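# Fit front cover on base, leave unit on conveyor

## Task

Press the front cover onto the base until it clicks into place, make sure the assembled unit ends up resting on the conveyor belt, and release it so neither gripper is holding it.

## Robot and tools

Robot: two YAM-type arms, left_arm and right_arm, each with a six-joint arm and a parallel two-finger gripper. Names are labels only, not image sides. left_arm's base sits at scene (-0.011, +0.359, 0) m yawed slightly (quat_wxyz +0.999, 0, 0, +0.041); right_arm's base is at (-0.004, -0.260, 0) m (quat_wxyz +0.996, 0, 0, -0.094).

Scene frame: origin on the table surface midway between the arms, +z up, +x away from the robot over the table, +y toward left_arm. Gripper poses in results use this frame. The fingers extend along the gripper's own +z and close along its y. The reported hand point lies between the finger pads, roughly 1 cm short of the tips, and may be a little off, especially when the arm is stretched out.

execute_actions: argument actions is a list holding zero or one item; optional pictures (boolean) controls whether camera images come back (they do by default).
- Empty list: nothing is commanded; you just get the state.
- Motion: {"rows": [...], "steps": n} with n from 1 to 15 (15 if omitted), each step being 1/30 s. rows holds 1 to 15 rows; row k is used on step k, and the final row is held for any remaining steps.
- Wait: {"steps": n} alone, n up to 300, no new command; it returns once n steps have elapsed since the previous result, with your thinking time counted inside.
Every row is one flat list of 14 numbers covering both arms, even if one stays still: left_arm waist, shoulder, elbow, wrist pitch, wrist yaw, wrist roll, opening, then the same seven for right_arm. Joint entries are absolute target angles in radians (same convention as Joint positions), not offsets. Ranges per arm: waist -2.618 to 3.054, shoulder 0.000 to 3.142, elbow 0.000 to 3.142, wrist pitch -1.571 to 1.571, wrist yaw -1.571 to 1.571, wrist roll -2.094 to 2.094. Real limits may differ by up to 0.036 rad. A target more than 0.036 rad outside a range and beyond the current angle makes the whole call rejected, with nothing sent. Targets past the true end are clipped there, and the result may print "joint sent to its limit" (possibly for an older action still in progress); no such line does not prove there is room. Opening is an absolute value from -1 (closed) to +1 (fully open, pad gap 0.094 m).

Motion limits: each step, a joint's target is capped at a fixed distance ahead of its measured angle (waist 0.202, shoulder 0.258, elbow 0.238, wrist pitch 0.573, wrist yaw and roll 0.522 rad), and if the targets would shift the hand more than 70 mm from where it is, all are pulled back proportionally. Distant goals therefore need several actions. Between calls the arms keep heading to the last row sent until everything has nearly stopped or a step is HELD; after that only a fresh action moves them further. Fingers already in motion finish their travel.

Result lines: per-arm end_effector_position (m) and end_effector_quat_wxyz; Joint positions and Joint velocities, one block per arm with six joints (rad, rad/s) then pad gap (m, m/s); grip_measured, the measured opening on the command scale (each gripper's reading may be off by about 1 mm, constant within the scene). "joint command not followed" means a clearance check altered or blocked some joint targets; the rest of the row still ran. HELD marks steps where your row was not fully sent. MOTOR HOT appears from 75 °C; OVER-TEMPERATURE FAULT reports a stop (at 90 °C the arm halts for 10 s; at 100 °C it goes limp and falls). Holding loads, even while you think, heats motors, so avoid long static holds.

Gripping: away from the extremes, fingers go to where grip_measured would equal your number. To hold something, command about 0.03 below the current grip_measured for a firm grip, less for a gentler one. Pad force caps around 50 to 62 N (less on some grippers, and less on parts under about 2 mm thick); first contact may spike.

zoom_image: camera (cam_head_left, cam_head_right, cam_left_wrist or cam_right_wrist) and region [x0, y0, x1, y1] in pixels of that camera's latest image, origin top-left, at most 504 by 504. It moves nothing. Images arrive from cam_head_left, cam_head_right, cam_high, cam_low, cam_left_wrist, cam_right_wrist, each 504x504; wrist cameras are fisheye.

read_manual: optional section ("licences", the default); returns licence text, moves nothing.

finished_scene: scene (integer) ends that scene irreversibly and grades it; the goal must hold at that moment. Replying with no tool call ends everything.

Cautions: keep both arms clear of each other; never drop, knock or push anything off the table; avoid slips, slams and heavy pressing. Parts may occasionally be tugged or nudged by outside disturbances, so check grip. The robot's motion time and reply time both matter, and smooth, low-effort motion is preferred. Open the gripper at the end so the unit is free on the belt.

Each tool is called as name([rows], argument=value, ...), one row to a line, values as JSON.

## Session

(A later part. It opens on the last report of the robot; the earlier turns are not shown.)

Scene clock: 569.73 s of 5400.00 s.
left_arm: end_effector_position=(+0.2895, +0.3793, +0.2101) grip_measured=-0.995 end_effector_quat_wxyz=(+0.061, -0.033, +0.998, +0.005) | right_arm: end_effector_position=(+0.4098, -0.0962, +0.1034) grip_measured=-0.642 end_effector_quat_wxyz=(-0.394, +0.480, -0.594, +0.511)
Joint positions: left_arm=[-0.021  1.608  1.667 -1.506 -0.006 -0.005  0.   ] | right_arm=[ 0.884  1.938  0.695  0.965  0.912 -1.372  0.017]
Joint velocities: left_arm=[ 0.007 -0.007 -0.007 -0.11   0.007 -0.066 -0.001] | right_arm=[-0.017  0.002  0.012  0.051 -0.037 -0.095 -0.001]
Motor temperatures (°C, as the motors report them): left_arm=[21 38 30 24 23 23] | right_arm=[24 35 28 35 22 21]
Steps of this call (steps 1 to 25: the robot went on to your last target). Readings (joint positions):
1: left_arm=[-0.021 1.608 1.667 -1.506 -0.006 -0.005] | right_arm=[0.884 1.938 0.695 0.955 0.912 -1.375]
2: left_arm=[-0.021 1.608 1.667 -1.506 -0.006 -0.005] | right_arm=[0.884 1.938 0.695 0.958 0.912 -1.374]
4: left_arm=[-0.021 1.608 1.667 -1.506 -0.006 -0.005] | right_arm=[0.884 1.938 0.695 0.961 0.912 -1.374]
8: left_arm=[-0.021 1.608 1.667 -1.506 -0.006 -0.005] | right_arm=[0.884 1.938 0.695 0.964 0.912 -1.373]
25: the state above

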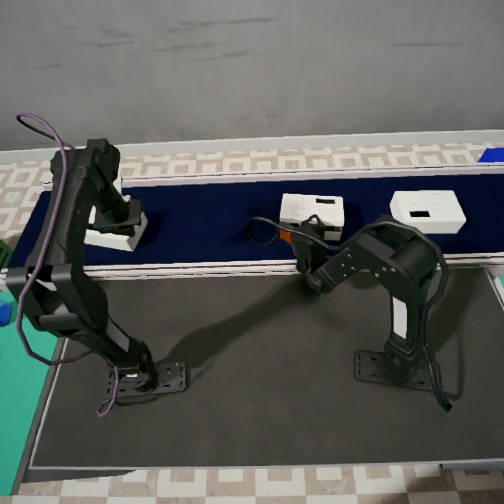

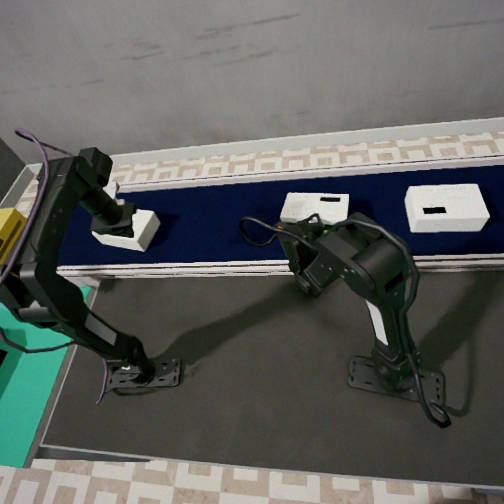

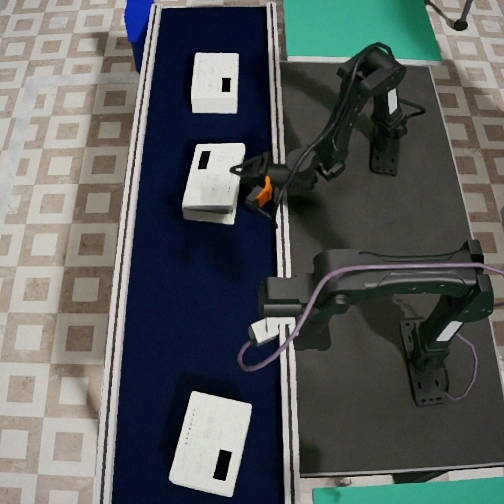

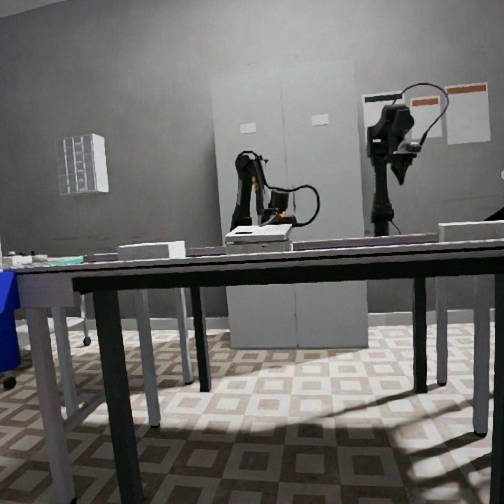

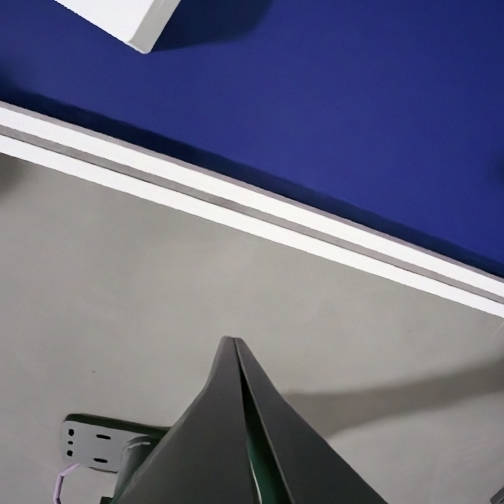

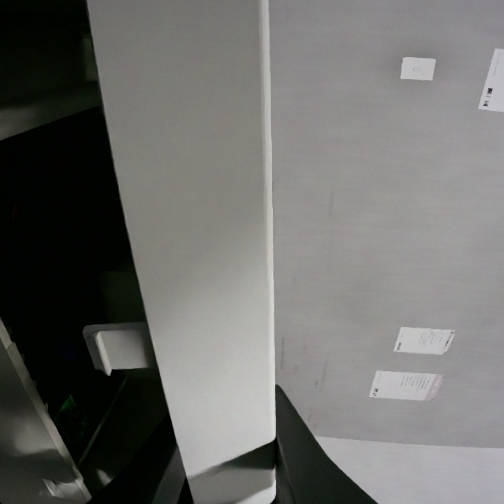

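execute_actions([
  {"rows": [[-0.03,1.6,1.65,-1.5,0,0,-1, 0.885,1.937,0.69,1.03,0.93,-1.375,-0.7],[-0.03,1.6,1.65,-1.5,0,0,-1, 0.887,1.937,0.69,1.06,0.932,-1.385,-0.7],[-0.03,1.6,1.65,-1.5,0,0,-1, 0.889,1.945,0.688,1.09,0.934,-1.395,-0.7],[-0.03,1.6,1.65,-1.5,0,0,-1, 0.891,1.955,0.686,1.12,0.936,-1.405,-0.7],[-0.03,1.6,1.65,-1.5,0,0,-1, 0.893,1.966,0.684,1.15,0.938,-1.415,-0.7],[-0.03,1.6,1.65,-1.5,0,0,-1, 0.895,1.977,0.682,1.18,0.94,-1.425,-0.7],[-0.03,1.6,1.65,-1.5,0,0,-1, 0.895,1.988,0.68,1.21,0.942,-1.435,-0.7],[-0.03,1.6,1.65,-1.5,0,0,-1, 0.895,2.0,0.678,1.24,0.945,-1.445,-0.7],[-0.03,1.6,1.65,-1.5,0,0,-1, 0.895,2.01,0.676,1.26,0.945,-1.455,-0.7],[-0.03,1.6,1.65,-1.5,0,0,-1, 0.895,2.02,0.674,1.28,0.945,-1.462,-0.7],[-0.03,1.6,1.65,-1.5,0,0,-1, 0.895,2.03,0.672,1.28,0.945,-1.462,-0.7],[-0.03,1.6,1.65,-1.5,0,0,-1, 0.895,2.04,0.67,1.28,0.945,-1.462,-0.7],[-0.03,1.6,1.65,-1.5,0,0,-1, 0.895,2.05,0.668,1.28,0.945,-1.462,-0.7],[-0.03,1.6,1.65,-1.5,0,0,-1, 0.895,2.06,0.666,1.28,0.945,-1.462,-0.7],[-0.03,1.6,1.65,-1.5,0,0,-1, 0.895,2.067,0.665,1.28,0.945,-1.462,-0.7]], "steps": 15},
], pictures=false)

execute_actions([
  {"steps": 25},
])

zoom_image(camera="cam_low", region=[200, 170, 340, 270])

zoom_image(camera="cam_high", region=[150, 120, 310, 250])

zoom_image(camera="cam_head_right", region=[240, 170, 380, 280])

Scene clock: 606.97 s of 5400.00 s.
left_arm: end_effector_position=(+0.2895, +0.3793, +0.2101) grip_measured=-0.995 end_effector_quat_wxyz=(+0.061, -0.033, +0.998, +0.005) | right_arm: end_effector_position=(+0.4115, -0.0954, +0.1002) grip_measured=-0.642 end_effector_quat_wxyz=(-0.419, +0.456, -0.579, +0.530)
Joint positions: left_arm=[-0.021  1.608  1.667 -1.506 -0.006 -0.005  0.   ] | right_arm=[ 0.888  2.044  0.68   1.218  0.929 -1.452  0.017]
Joint velocities: left_arm=[-0.007 -0.007  0.012 -0.022 -0.051  0.007 -0.   ] | right_arm=[-0.012  0.3   -0.076  0.168 -0.007 -0.139 -0.   ]
Motor temperatures (°C, as the motors report them): left_arm=[21 38 30 24 23 23] | right_arm=[24 34 28 36 22 21]
Steps of this call (steps 1 to 15: the robot went on to your last target; steps 16 to 90: nothing new was sent; then 33.73 s passed at rest; steps 91 to 105: all 15 steps of this action). Readings (joint positions):
91: left_arm=[-0.021 1.608 1.667 -1.506 -0.006 -0.005] | right_arm=[0.884 1.938 0.695 0.968 0.912 -1.373]
92: left_arm=[-0.021 1.608 1.667 -1.506 -0.006 -0.005] | right_arm=[0.884 1.938 0.695 0.975 0.913 -1.376]
94: left_arm=[-0.021 1.608 1.667 -1.506 -0.006 -0.005] | right_arm=[0.884 1.939 0.695 1.004 0.915 -1.384]
98: left_arm=[-0.021 1.608 1.667 -1.506 -0.006 -0.005] | right_arm=[0.886 1.967 0.695 1.104 0.922 -1.412]
105: the state above

Scene clock: 607.80 s of 5400.00 s.
left_arm: end_effector_position=(+0.2895, +0.3793, +0.2101) grip_measured=-0.995 end_effector_quat_wxyz=(+0.061, -0.033, +0.998, +0.005) | right_arm: end_effector_position=(+0.4101, -0.0969, +0.0939) grip_measured=-0.642 end_effector_quat_wxyz=(-0.414, +0.460, -0.577, +0.533)
Joint positions: left_arm=[-0.021  1.608  1.667 -1.506 -0.006 -0.005  0.   ] | right_arm=[ 0.888  2.066  0.673  1.244  0.932 -1.464  0.017]
Joint velocities: left_arm=[-0.007 -0.012  0.007 -0.081 -0.007  0.007 -0.   ] | right_arm=[-0.007 -0.012  0.017  0.022 -0.051 -0.037  0.   ]
Motor temperatures (°C, as the motors report them): left_arm=[21 38 30 24 23 23] | right_arm=[24 34 28 36 22 21]
Steps of this call (steps 1 to 25: the robot went on to your last target). Readings (joint positions):
1: left_arm=[-0.021 1.608 1.667 -1.506 -0.006 -0.005] | right_arm=[0.888 2.053 0.677 1.222 0.930 -1.454]
2: left_arm=[-0.021 1.608 1.667 -1.506 -0.006 -0.005] | right_arm=[0.888 2.060 0.675 1.224 0.930 -1.456]
4: left_arm=[-0.021 1.608 1.667 -1.506 -0.006 -0.005] | right_arm=[0.888 2.066 0.673 1.227 0.932 -1.459]
8: left_arm=[-0.021 1.608 1.667 -1.506 -0.006 -0.005] | right_arm=[0.888 2.066 0.673 1.237 0.932 -1.462]
25: the state above

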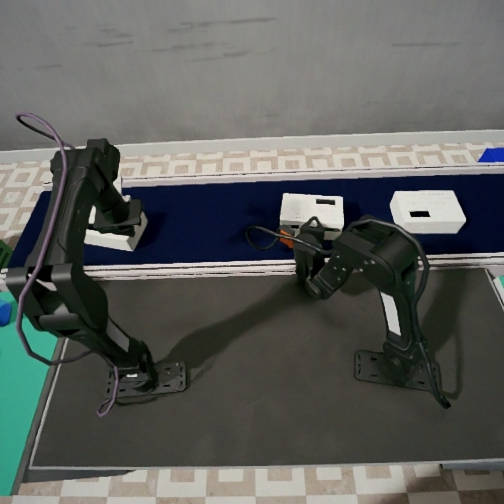

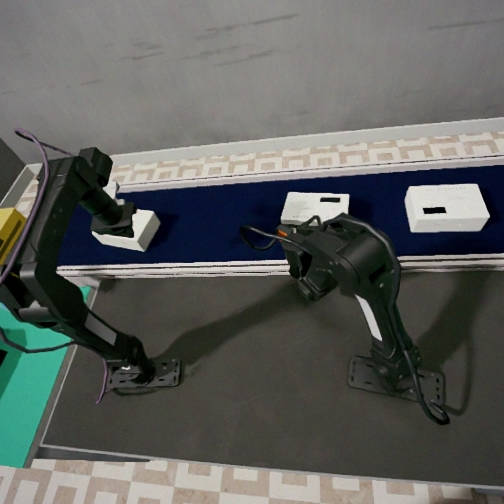

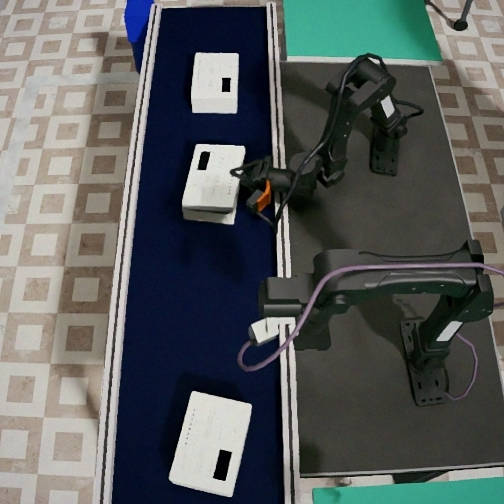

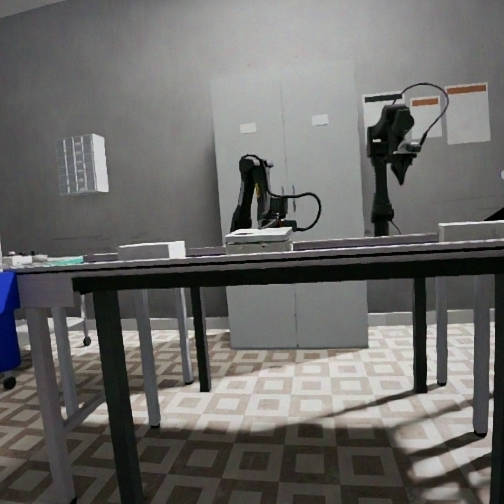

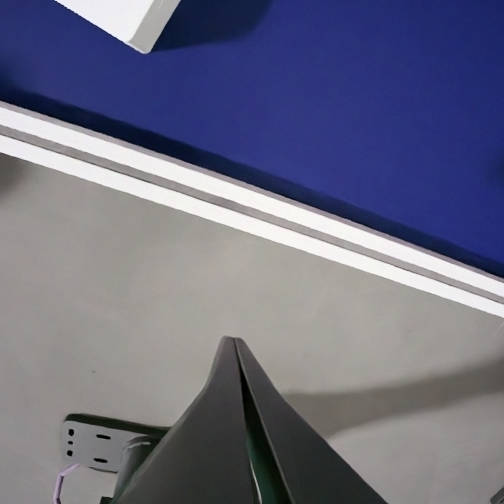

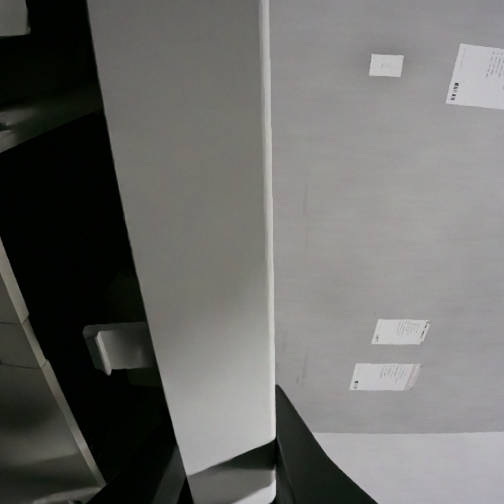

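Region (200, 170, 340, 270) of cam_low's 504x504 image, scaled by 3.600, with more detail than that image has; it fills the top 360 rows of this view, and the rest is white.

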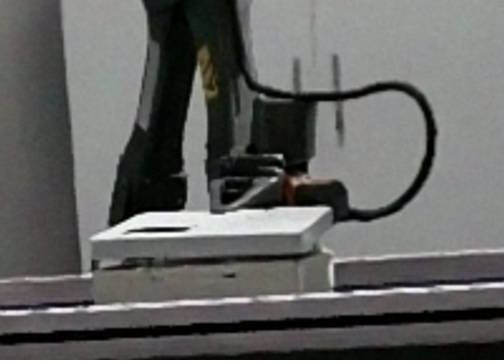

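Region (150, 120, 310, 250) of cam_high's 504x504 image, scaled by 3.150, with more detail than that image has; it fills the top 410 rows of this view, and the rest is white.

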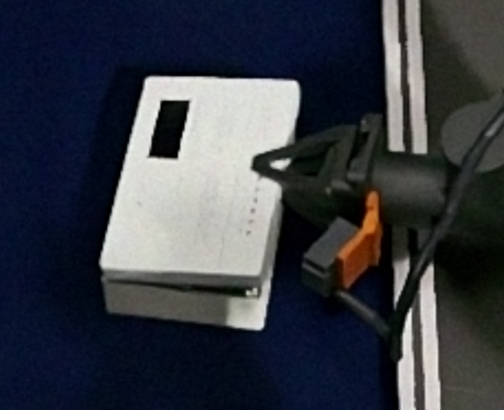

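Region (240, 170, 380, 280) of cam_head_right's 504x504 image, scaled by 3.600, with more detail than that image has; it fills the top 396 rows of this view, and the rest is white.

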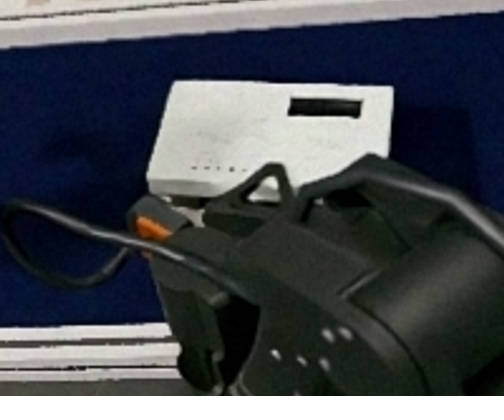

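execute_actions([
  {"rows": [[-0.08,1.65,1.69,-1.42,0,0,-1, 0.895,2.067,0.665,1.28,0.945,-1.45,-0.7],[-0.13,1.7,1.72,-1.35,0,0,-1, 0.895,2.067,0.665,1.28,0.945,-1.45,-0.7],[-0.18,1.75,1.76,-1.28,0,0,-1, 0.895,2.067,0.665,1.28,0.945,-1.45,-0.7],[-0.23,1.8,1.79,-1.21,0,0,-1, 0.895,2.067,0.665,1.28,0.945,-1.45,-0.7],[-0.28,1.85,1.83,-1.14,0,0,-1, 0.895,2.067,0.665,1.28,0.945,-1.45,-0.7],[-0.33,1.9,1.86,-1.07,0,0,-1, 0.895,2.067,0.665,1.28,0.945,-1.45,-0.7],[-0.38,1.95,1.9,-1.0,0,0,-1, 0.895,2.067,0.665,1.28,0.945,-1.45,-0.7],[-0.43,2.0,1.93,-0.93,0,0,-1, 0.895,2.067,0.665,1.28,0.945,-1.45,-0.7],[-0.48,2.05,1.97,-0.87,0,0,-1, 0.895,2.067,0.665,1.28,0.945,-1.45,-0.7],[-0.53,2.1,2.0,-0.81,0,0,-1, 0.895,2.067,0.665,1.28,0.945,-1.45,-0.7],[-0.58,2.15,2.04,-0.76,0,0,-1, 0.895,2.067,0.665,1.28,0.945,-1.45,-0.7],[-0.63,2.2,2.07,-0.72,0,0,-1, 0.895,2.067,0.665,1.28,0.945,-1.45,-0.7],[-0.68,2.25,2.11,-0.69,0,0,-1, 0.895,2.067,0.665,1.28,0.945,-1.45,-0.7],[-0.72,2.29,2.14,-0.68,0,0,-1, 0.895,2.067,0.665,1.28,0.945,-1.45,-0.7],[-0.75,2.33,2.17,-0.68,0,0,-1, 0.895,2.067,0.665,1.28,0.945,-1.45,-0.7]], "steps": 15},
], pictures=false)

execute_actions([
  {"steps": 30},
])

Scene clock: 633.27 s of 5400.00 s.
left_arm: end_effector_position=(+0.4615, +0.1780, +0.1424) grip_measured=-0.995 end_effector_quat_wxyz=(+0.201, +0.177, +0.963, -0.033) | right_arm: end_effector_position=(+0.4101, -0.0969, +0.0939) grip_measured=-0.642 end_effector_quat_wxyz=(-0.414, +0.460, -0.577, +0.533)
Joint positions: left_arm=[-0.453  2.113  1.975 -1.023 -0.009 -0.005  0.   ] | right_arm=[ 0.888  2.066  0.673  1.245  0.932 -1.463  0.017]
Joint velocities: left_arm=[-0.769  1.263  0.901  1.033 -0.095 -0.081 -0.001] | right_arm=[-0.012 -0.007 -0.012  0.037 -0.051  0.037  0.   ]
Motor temperatures (°C, as the motors report them): left_arm=[21 38 30 24 23 23] | right_arm=[24 34 27 37 22 21]
Steps of this call (steps 1 to 15: the robot went on to your last target; steps 16 to 90: nothing new was sent; then 21.97 s passed at rest; steps 91 to 105: all 15 steps of this action). Readings (joint positions):
91: left_arm=[-0.026 1.611 1.667 -1.501 -0.007 -0.005] | right_arm=[0.888 2.066 0.673 1.245 0.932 -1.463]
92: left_arm=[-0.042 1.621 1.673 -1.490 -0.009 -0.005] | right_arm=[0.888 2.066 0.673 1.245 0.932 -1.463]
94: left_arm=[-0.106 1.674 1.713 -1.440 -0.011 -0.005] | right_arm=[0.888 2.066 0.673 1.245 0.932 -1.463]
98: left_arm=[-0.247 1.822 1.796 -1.290 -0.010 -0.005] | right_arm=[0.888 2.066 0.673 1.245 0.932 -1.463]
105: the state above

Scene clock: 634.27 s of 5400.00 s.
left_arm: end_effector_position=(+0.4704, -0.0211, +0.1193) grip_measured=-0.995 end_effector_quat_wxyz=(+0.312, +0.308, +0.892, -0.111) | right_arm: end_effector_position=(+0.4101, -0.0969, +0.0939) grip_measured=-0.642 end_effector_quat_wxyz=(-0.414, +0.459, -0.577, +0.533)
Joint positions: left_arm=[-0.75   2.354  2.145 -0.687  0.004 -0.004  0.   ] | right_arm=[ 0.888  2.066  0.673  1.245  0.932 -1.462  0.017]
Joint velocities: left_arm=[ 0.007 -0.002  0.002 -0.066  0.007  0.007 -0.   ] | right_arm=[ 0.002 -0.002 -0.012  0.037 -0.007 -0.037 -0.001]
Motor temperatures (°C, as the motors report them): left_arm=[21 38 30 24 23 23] | right_arm=[24 34 27 37 22 21]
Steps of this call (steps 1 to 30: the robot went on to your last target). Readings (joint positions):
1: left_arm=[-0.481 2.156 2.004 -0.987 -0.009 -0.005] | right_arm=[0.888 2.066 0.673 1.245 0.932 -1.463]
2: left_arm=[-0.510 2.195 2.029 -0.951 -0.010 -0.005] | right_arm=[0.888 2.066 0.673 1.245 0.932 -1.463]
4: left_arm=[-0.573 2.260 2.064 -0.888 -0.010 -0.005] | right_arm=[0.888 2.066 0.673 1.245 0.932 -1.462]
8: left_arm=[-0.707 2.342 2.112 -0.789 -0.008 -0.005] | right_arm=[0.888 2.066 0.673 1.245 0.932 -1.462]
30: the state above

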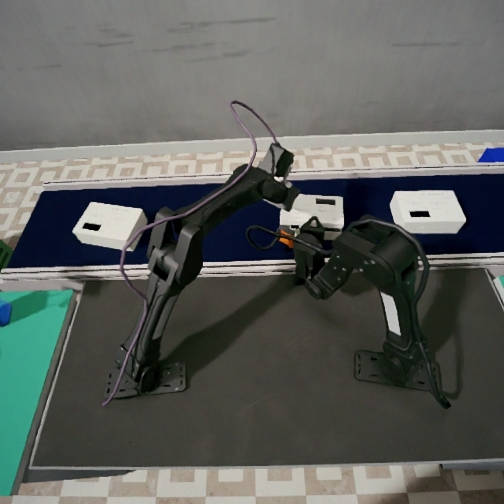

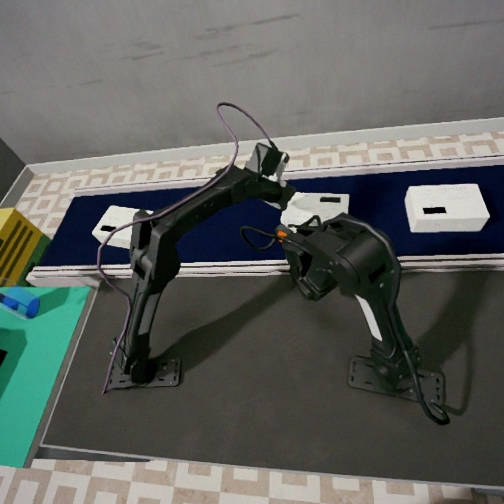

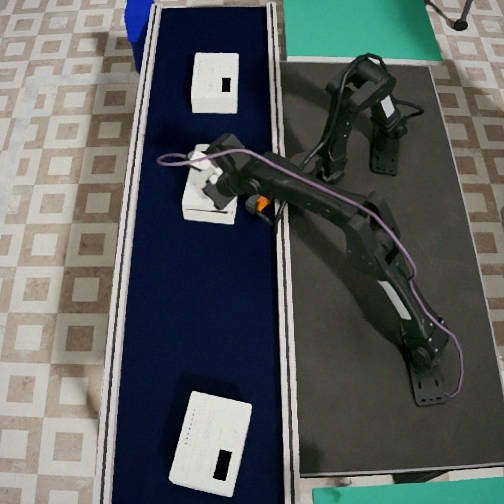

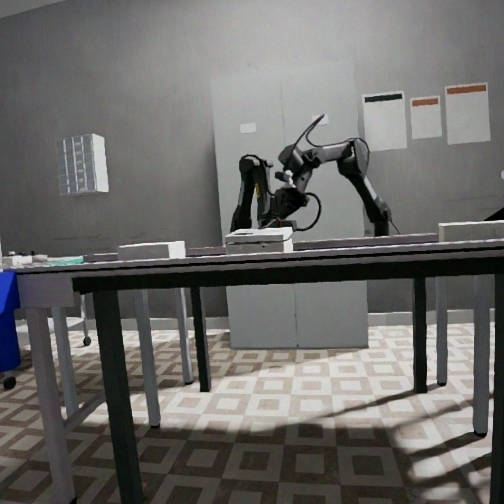

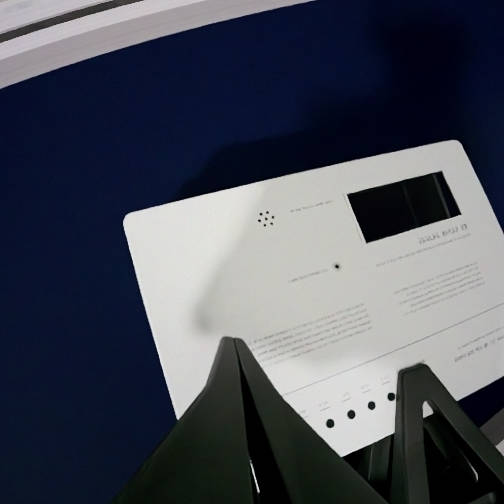

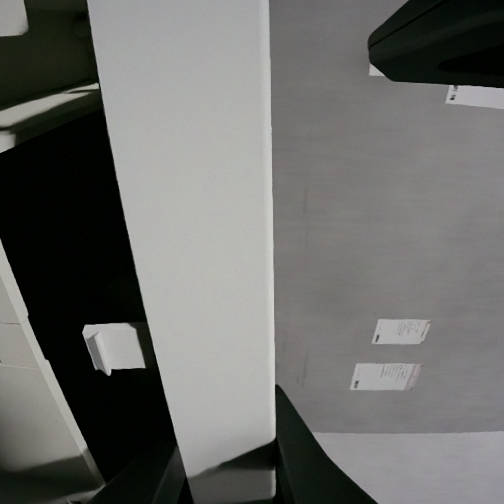

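execute_actions([
  {"rows": [[-0.75,2.33,2.17,-0.68,0,0,-1, 0.895,2.067,0.665,1.25,0.945,-1.44,-0.7],[-0.75,2.33,2.17,-0.68,0,0,-1, 0.895,2.067,0.665,1.25,0.945,-1.44,-0.7],[-0.75,2.33,2.17,-0.68,0,0,-1, 0.895,2.067,0.665,1.24,0.945,-1.43,-0.7],[-0.75,2.33,2.17,-0.68,0,0,-1, 0.895,2.067,0.665,1.232,0.945,-1.425,-0.7]], "steps": 15},
])

zoom_image(camera="cam_low", region=[200, 170, 340, 270])

Scene clock: 647.10 s of 5400.00 s.
left_arm: end_effector_position=(+0.4705, -0.0211, +0.1194) grip_measured=-0.995 end_effector_quat_wxyz=(+0.312, +0.308, +0.892, -0.111) | right_arm: end_effector_position=(+0.4096, -0.0974, +0.0900) grip_measured=-0.642 end_effector_quat_wxyz=(-0.412, +0.460, -0.582, +0.528)
Joint positions: left_arm=[-0.75   2.354  2.145 -0.687  0.004 -0.004  0.   ] | right_arm=[ 0.888  2.066  0.673  1.222  0.932 -1.439  0.017]
Joint velocities: left_arm=[ 0.007  0.007 -0.022 -0.007 -0.037 -0.007  0.001] | right_arm=[-0.027 -0.017  0.002 -0.037 -0.022 -0.022  0.002]
Motor temperatures (°C, as the motors report them): left_arm=[21 46 33 25 23 23] | right_arm=[24 34 27 37 22 21]
Steps of this call (steps 1 to 15: the robot went on to your last target; steps 16 to 90: nothing new was sent; then 9.33 s passed at rest; steps 91 to 105: all 15 steps of this action). Readings (joint positions):
91: left_arm=[-0.750 2.354 2.145 -0.687 0.004 -0.004] | right_arm=[0.888 2.066 0.673 1.244 0.932 -1.461]
92: left_arm=[-0.750 2.354 2.145 -0.687 0.004 -0.004] | right_arm=[0.888 2.066 0.673 1.243 0.932 -1.459]
94: left_arm=[-0.750 2.354 2.145 -0.687 0.004 -0.004] | right_arm=[0.888 2.066 0.673 1.238 0.932 -1.453]
98: left_arm=[-0.750 2.354 2.145 -0.687 0.004 -0.004] | right_arm=[0.888 2.066 0.673 1.227 0.932 -1.444]
105: the state above

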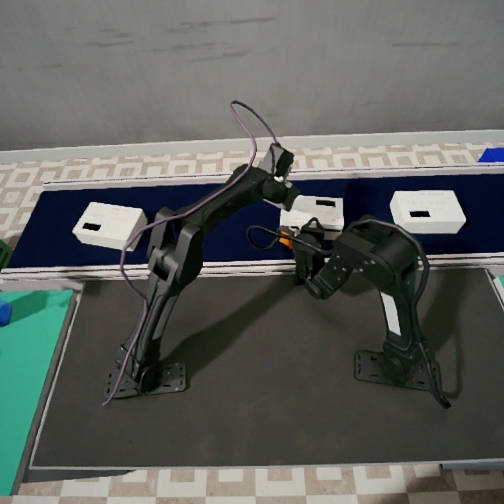

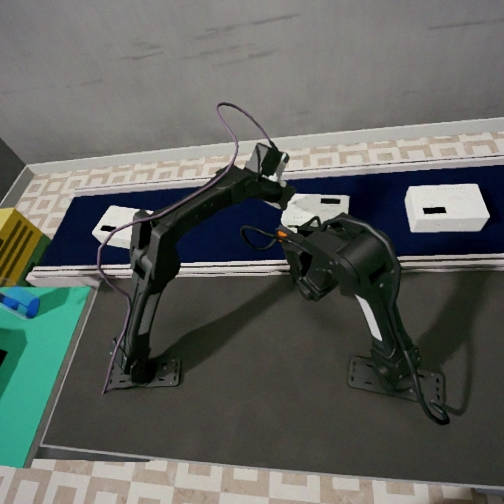

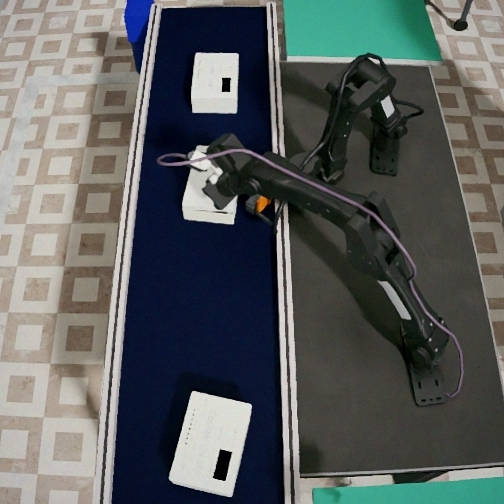

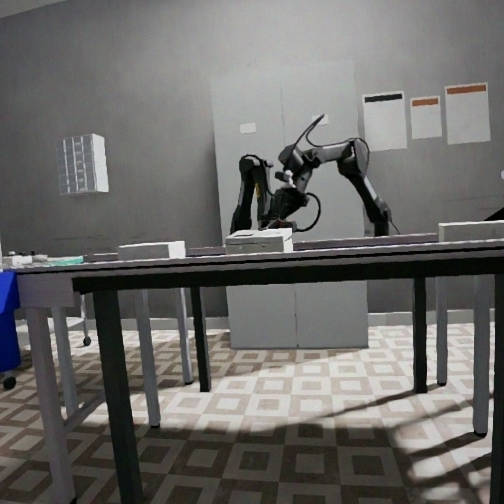

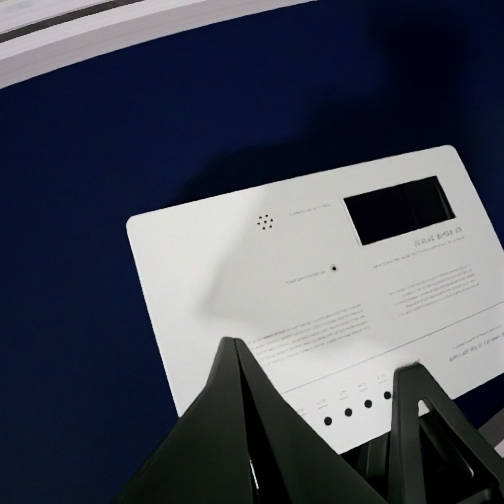

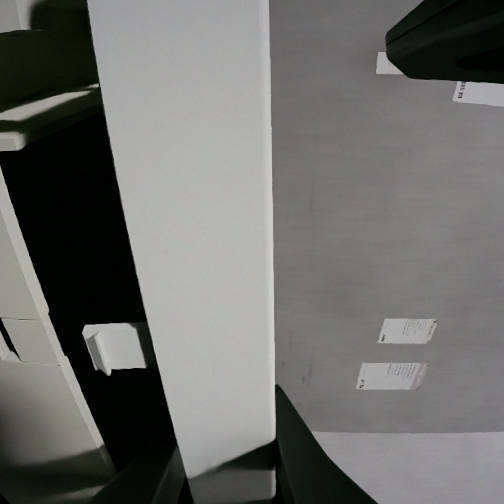

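Region (200, 170, 340, 270) of cam_low's 504x504 image, scaled by 3.600, with more detail than that image has; it fills the top 360 rows of this view, and the rest is white.

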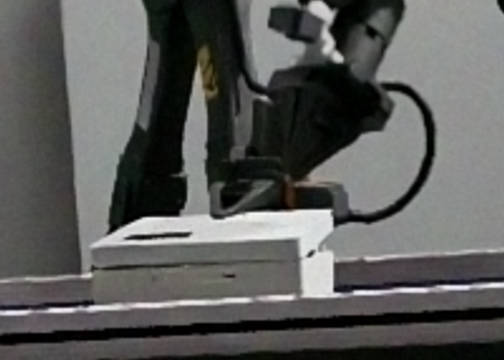

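execute_actions([
  {"rows": [[-0.75,2.35,2.175,-0.67,0,0,-1, 0.895,2.067,0.665,1.232,0.945,-1.425,-0.7],[-0.75,2.36,2.178,-0.66,0,0,-1, 0.895,2.067,0.665,1.232,0.945,-1.425,-0.7],[-0.75,2.37,2.18,-0.655,0,0,-1, 0.895,2.067,0.665,1.232,0.945,-1.425,-0.7],[-0.75,2.38,2.183,-0.65,0,0,-1, 0.895,2.067,0.665,1.232,0.945,-1.425,-0.7],[-0.75,2.39,2.185,-0.64,0,0,-1, 0.895,2.067,0.665,1.232,0.945,-1.425,-0.7],[-0.75,2.4,2.188,-0.635,0,0,-1, 0.895,2.067,0.665,1.232,0.945,-1.425,-0.7],[-0.75,2.41,2.19,-0.625,0,0,-1, 0.895,2.067,0.665,1.232,0.945,-1.425,-0.7],[-0.75,2.418,2.19,-0.625,0,0,-1, 0.895,2.067,0.665,1.232,0.945,-1.425,-0.7]], "steps": 15},
], pictures=false)

execute_actions([
  {"steps": 15},
])

zoom_image(camera="cam_low", region=[200, 170, 340, 270])

Scene clock: 664.80 s of 5400.00 s.
left_arm: end_effector_position=(+0.4805, -0.0290, +0.0916) grip_measured=-0.995 end_effector_quat_wxyz=(+0.311, +0.308, +0.892, -0.111) | right_arm: end_effector_position=(+0.4096, -0.0974, +0.0898) grip_measured=-0.642 end_effector_quat_wxyz=(-0.412, +0.460, -0.583, +0.528)
Joint positions: left_arm=[-0.75   2.427  2.166 -0.637  0.004 -0.004  0.   ] | right_arm=[ 0.888  2.066  0.673  1.221  0.932 -1.437  0.017]
Joint velocities: left_arm=[-0.007  0.032  0.012 -0.007  0.022 -0.022  0.   ] | right_arm=[ 0.007  0.007  0.002 -0.051 -0.007 -0.095 -0.001]
Motor temperatures (°C, as the motors report them): left_arm=[21 51 34 26 23 23] | right_arm=[24 34 27 36 22 21]
Steps of this call (steps 1 to 15: the robot went on to your last target; steps 16 to 90: nothing new was sent; then 14.20 s passed at rest; steps 91 to 105: all 15 steps of this action). Readings (joint positions):
91: left_arm=[-0.750 2.354 2.145 -0.686 0.004 -0.004] | right_arm=[0.888 2.066 0.673 1.221 0.932 -1.437]
92: left_arm=[-0.750 2.354 2.145 -0.684 0.004 -0.004] | right_arm=[0.888 2.066 0.673 1.221 0.932 -1.437]
94: left_arm=[-0.750 2.359 2.150 -0.677 0.004 -0.004] | right_arm=[0.888 2.066 0.673 1.221 0.932 -1.437]
98: left_arm=[-0.750 2.387 2.165 -0.647 0.004 -0.004] | right_arm=[0.888 2.066 0.673 1.221 0.932 -1.437]
105: the state above

Scene clock: 665.30 s of 5400.00 s.
left_arm: end_effector_position=(+0.4814, -0.0297, +0.0926) grip_measured=-0.995 end_effector_quat_wxyz=(+0.313, +0.308, +0.891, -0.112) | right_arm: end_effector_position=(+0.4096, -0.0974, +0.0898) grip_measured=-0.642 end_effector_quat_wxyz=(-0.412, +0.460, -0.583, +0.528)
Joint positions: left_arm=[-0.75   2.427  2.166 -0.631  0.004 -0.004  0.   ] | right_arm=[ 0.888  2.066  0.673  1.221  0.932 -1.437  0.017]
Joint velocities: left_arm=[ 0.007 -0.002  0.002 -0.037 -0.007 -0.007 -0.001] | right_arm=[-0.002 -0.007  0.002  0.051  0.007  0.037  0.   ]
Motor temperatures (°C, as the motors report them): left_arm=[21 51 34 26 23 23] | right_arm=[24 34 27 36 22 21]
Steps of this call (steps 1 to 15: the robot went on to your last target). Readings (joint positions):
1: left_arm=[-0.750 2.427 2.166 -0.637 0.004 -0.004] | right_arm=[0.888 2.066 0.673 1.221 0.932 -1.437]
2: left_arm=[-0.750 2.427 2.166 -0.637 0.004 -0.004] | right_arm=[0.888 2.066 0.673 1.221 0.932 -1.437]
4: left_arm=[-0.750 2.427 2.166 -0.633 0.004 -0.004] | right_arm=[0.888 2.066 0.673 1.221 0.932 -1.437]
8: left_arm=[-0.750 2.427 2.166 -0.632 0.004 -0.004] | right_arm=[0.888 2.066 0.673 1.221 0.932 -1.437]
15: the state above
All arms were judged still, so your last target was given up. Only a new action makes them travel on or press farther. Fingers that are still opening or closing keep moving.

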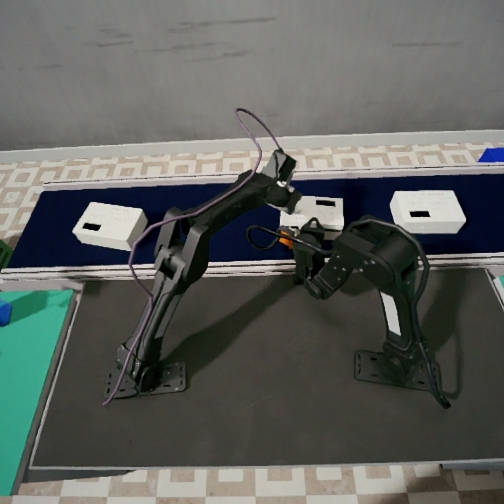

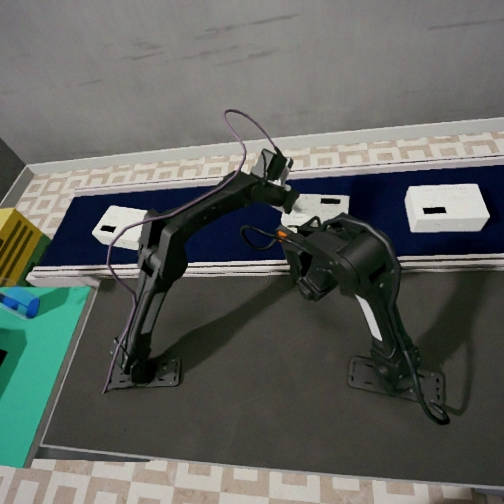

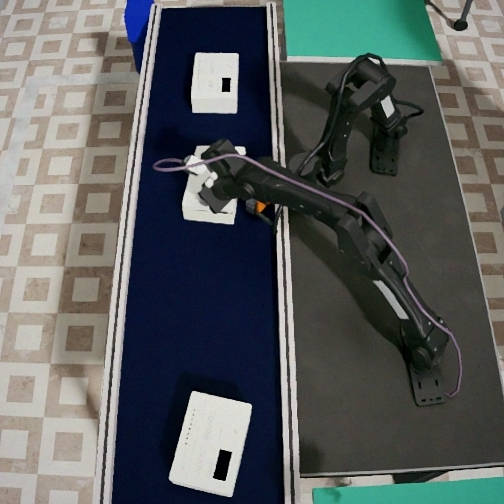

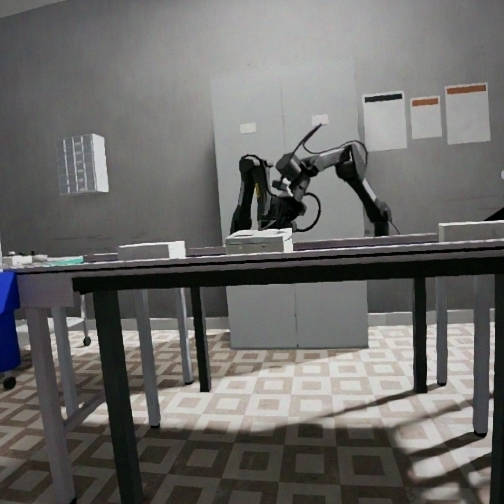

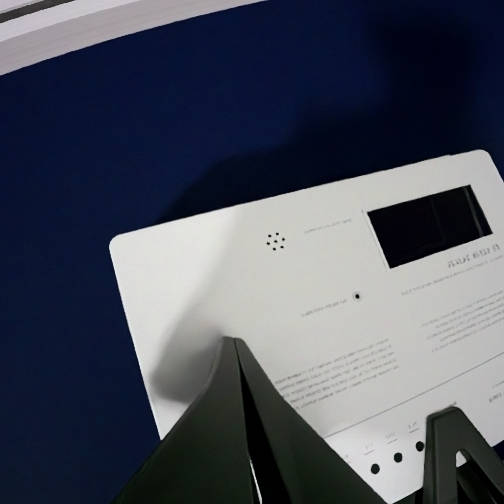

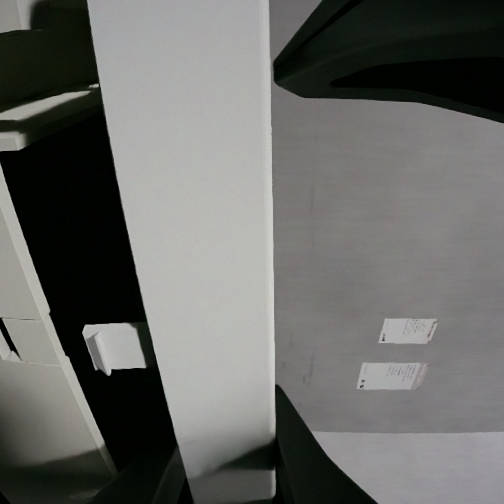

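Region (200, 170, 340, 270) of cam_low's 504x504 image, scaled by 3.600, with more detail than that image has; it fills the top 360 rows of this view, and the rest is white.

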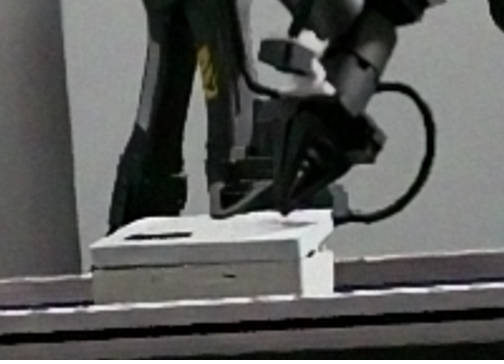

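execute_actions([
  {"rows": [[-0.75,2.43,2.19,-0.625,0,0,-1, 0.895,2.067,0.665,1.232,0.945,-1.425,-0.7],[-0.75,2.435,2.19,-0.625,0,0,-1, 0.895,2.067,0.665,1.232,0.945,-1.425,-0.7],[-0.75,2.44,2.19,-0.625,0,0,-1, 0.895,2.067,0.665,1.232,0.945,-1.425,-0.7]], "steps": 15},
])

zoom_image(camera="cam_low", region=[200, 170, 340, 270])

Scene clock: 671.60 s of 5400.00 s.
left_arm: end_effector_position=(+0.4814, -0.0297, +0.0859) grip_measured=-0.995 end_effector_quat_wxyz=(+0.309, +0.309, +0.893, -0.110) | right_arm: end_effector_position=(+0.4096, -0.0974, +0.0898) grip_measured=-0.642 end_effector_quat_wxyz=(-0.412, +0.460, -0.583, +0.528)
Joint positions: left_arm=[-0.75   2.439  2.166 -0.63   0.004 -0.004  0.   ] | right_arm=[ 0.888  2.066  0.673  1.221  0.932 -1.437  0.017]
Joint velocities: left_arm=[ 0.012 -0.012 -0.017 -0.081  0.007 -0.037 -0.   ] | right_arm=[-0.012 -0.002  0.002  0.007 -0.037 -0.081 -0.001]
Motor temperatures (°C, as the motors report them): left_arm=[21 52 35 27 23 23] | right_arm=[24 34 27 36 22 21]
Steps of this call (steps 1 to 90: nothing new was sent; then 2.80 s passed at rest; steps 91 to 105: all 15 steps of this action). Readings (joint positions):
91: left_arm=[-0.750 2.427 2.166 -0.631 0.004 -0.004] | right_arm=[0.888 2.066 0.673 1.221 0.932 -1.437]
92: left_arm=[-0.750 2.427 2.166 -0.631 0.004 -0.004] | right_arm=[0.888 2.066 0.673 1.221 0.932 -1.437]
94: left_arm=[-0.750 2.429 2.166 -0.630 0.004 -0.004] | right_arm=[0.888 2.066 0.673 1.221 0.932 -1.437]
98: left_arm=[-0.750 2.435 2.166 -0.630 0.004 -0.004] | right_arm=[0.888 2.066 0.673 1.221 0.932 -1.437]
105: the state above

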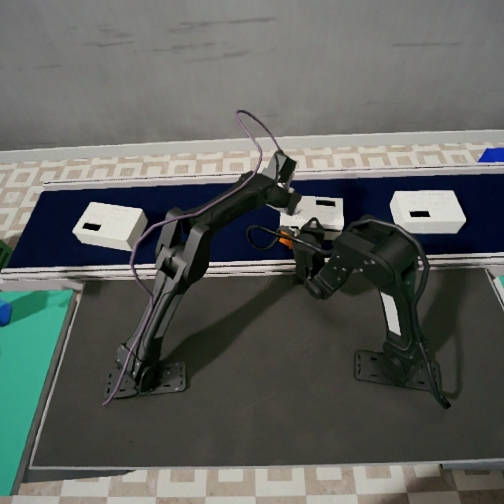

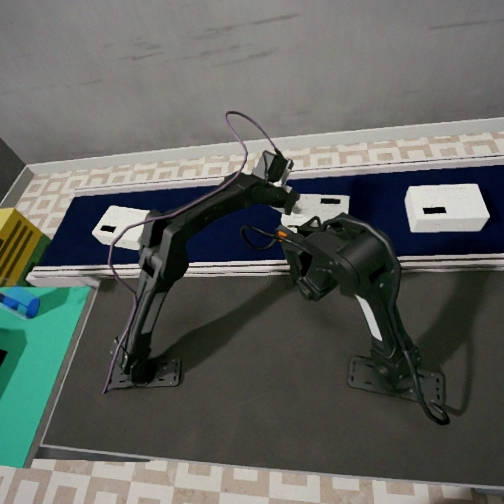

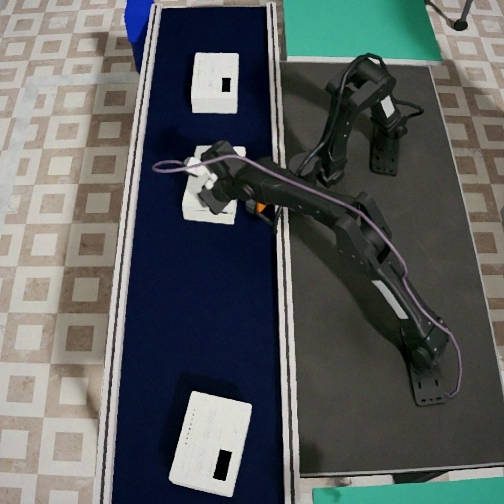

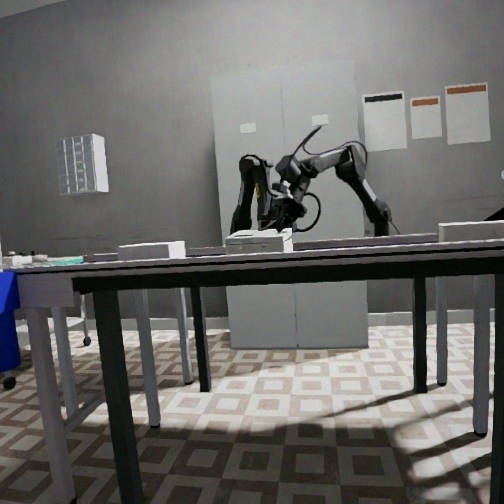

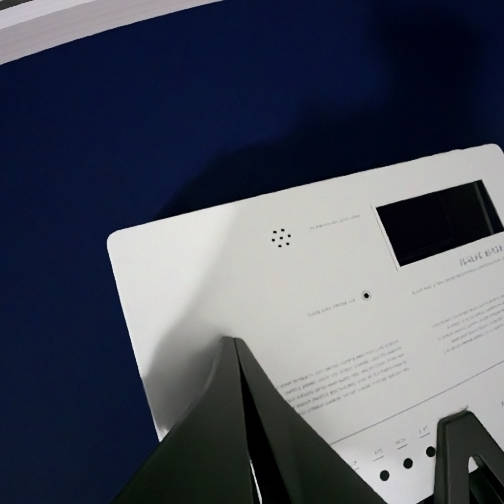

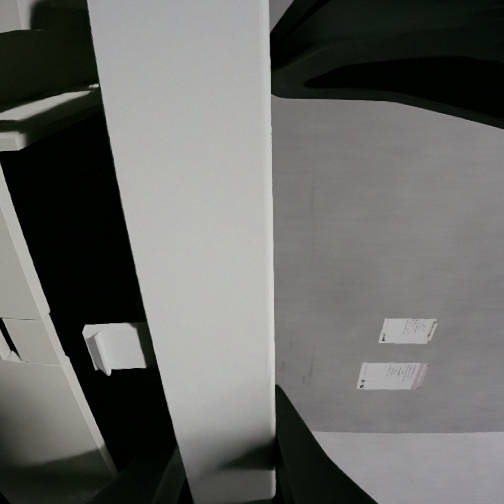

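Region (200, 170, 340, 270) of cam_low's 504x504 image, scaled by 3.600, with more detail than that image has; it fills the top 360 rows of this view, and the rest is white.

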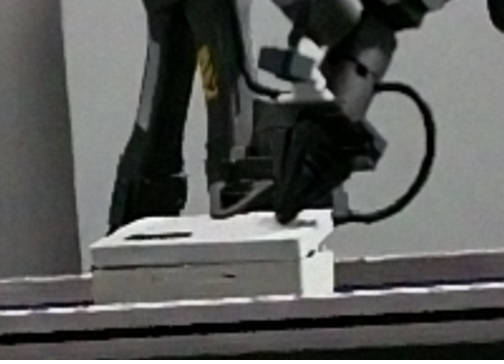

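execute_actions([
  {"rows": [[-0.75,2.445,2.19,-0.625,0,0,-1, 0.895,2.067,0.665,1.232,0.945,-1.425,-0.62],[-0.75,2.45,2.19,-0.625,0,0,-1, 0.895,2.067,0.665,1.232,0.945,-1.425,-0.59],[-0.75,2.455,2.19,-0.625,0,0,-1, 0.895,2.067,0.665,1.232,0.945,-1.425,-0.56]], "steps": 15},
])

Scene clock: 683.57 s of 5400.00 s.
left_arm: end_effector_position=(+0.4827, -0.0308, +0.0841) grip_measured=-0.995 end_effector_quat_wxyz=(+0.311, +0.308, +0.892, -0.111) | right_arm: end_effector_position=(+0.4095, -0.0976, +0.0896) grip_measured=-0.563 end_effector_quat_wxyz=(-0.412, +0.460, -0.583, +0.528)
Joint positions: left_arm=[-0.75   2.444  2.166 -0.62   0.004 -0.004  0.   ] | right_arm=[ 0.888  2.066  0.673  1.219  0.934 -1.435  0.021]
Joint velocities: left_arm=[ 0.002 -0.007 -0.007  0.007  0.037 -0.066  0.   ] | right_arm=[-0.007  0.012 -0.012 -0.022 -0.022 -0.066  0.   ]
Motor temperatures (°C, as the motors report them): left_arm=[21 51 35 27 23 23] | right_arm=[24 34 27 36 22 21]
Steps of this call (steps 1 to 15: the robot went on to your last target; steps 16 to 90: nothing new was sent; then 8.47 s passed at rest; steps 91 to 105: all 15 steps of this action). Readings (joint positions):
91: left_arm=[-0.750 2.439 2.166 -0.630 0.004 -0.004] | right_arm=[0.888 2.066 0.673 1.220 0.933 -1.437]
92: left_arm=[-0.750 2.439 2.166 -0.630 0.004 -0.004] | right_arm=[0.888 2.066 0.673 1.220 0.933 -1.437]
94: left_arm=[-0.750 2.441 2.166 -0.628 0.004 -0.004] | right_arm=[0.888 2.066 0.673 1.220 0.933 -1.437]
98: left_arm=[-0.750 2.444 2.166 -0.621 0.004 -0.004] | right_arm=[0.888 2.066 0.673 1.219 0.934 -1.436]
105: the state above

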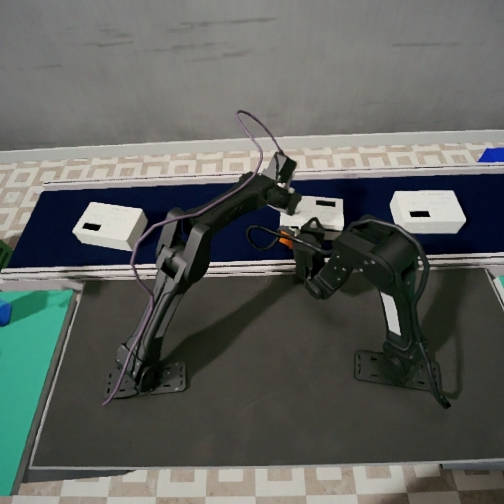

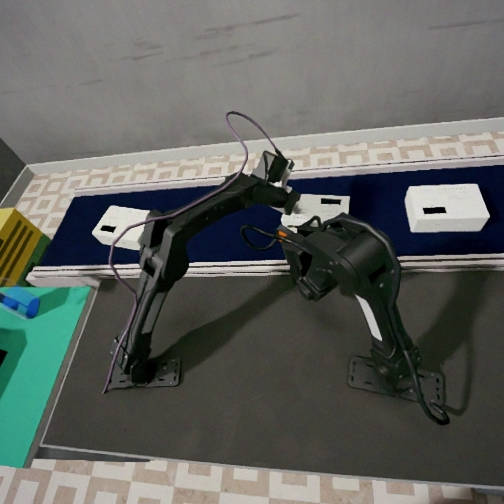

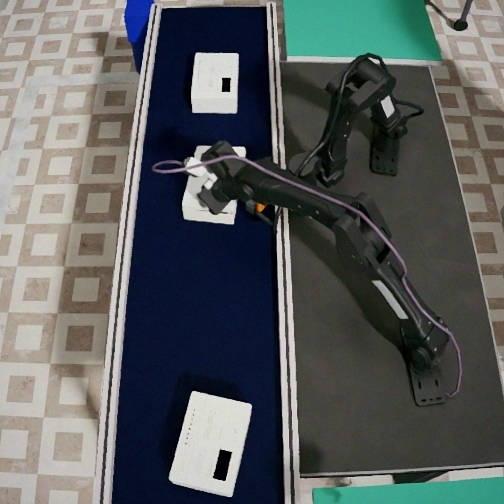

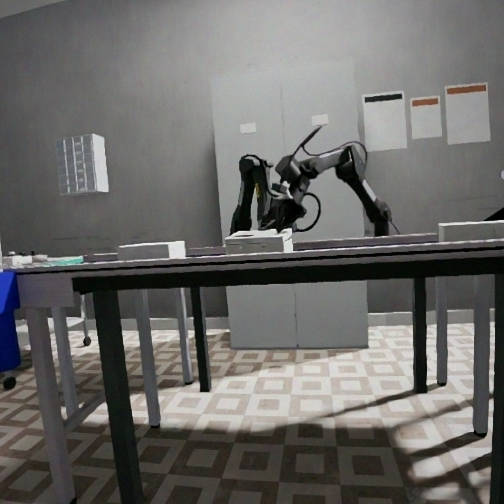

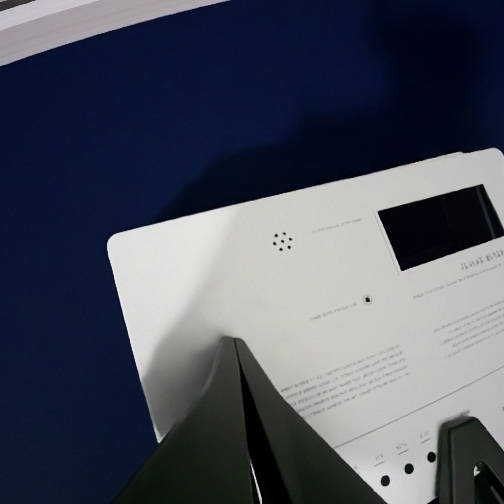

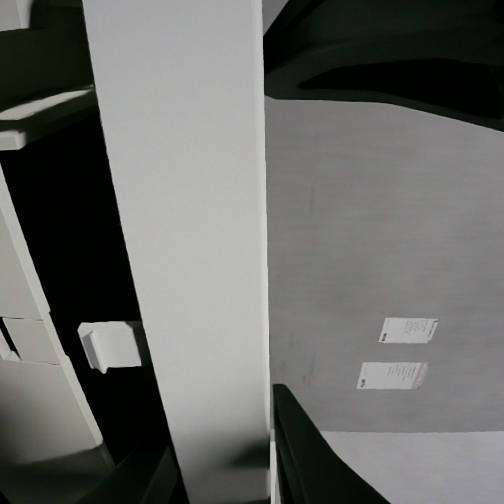

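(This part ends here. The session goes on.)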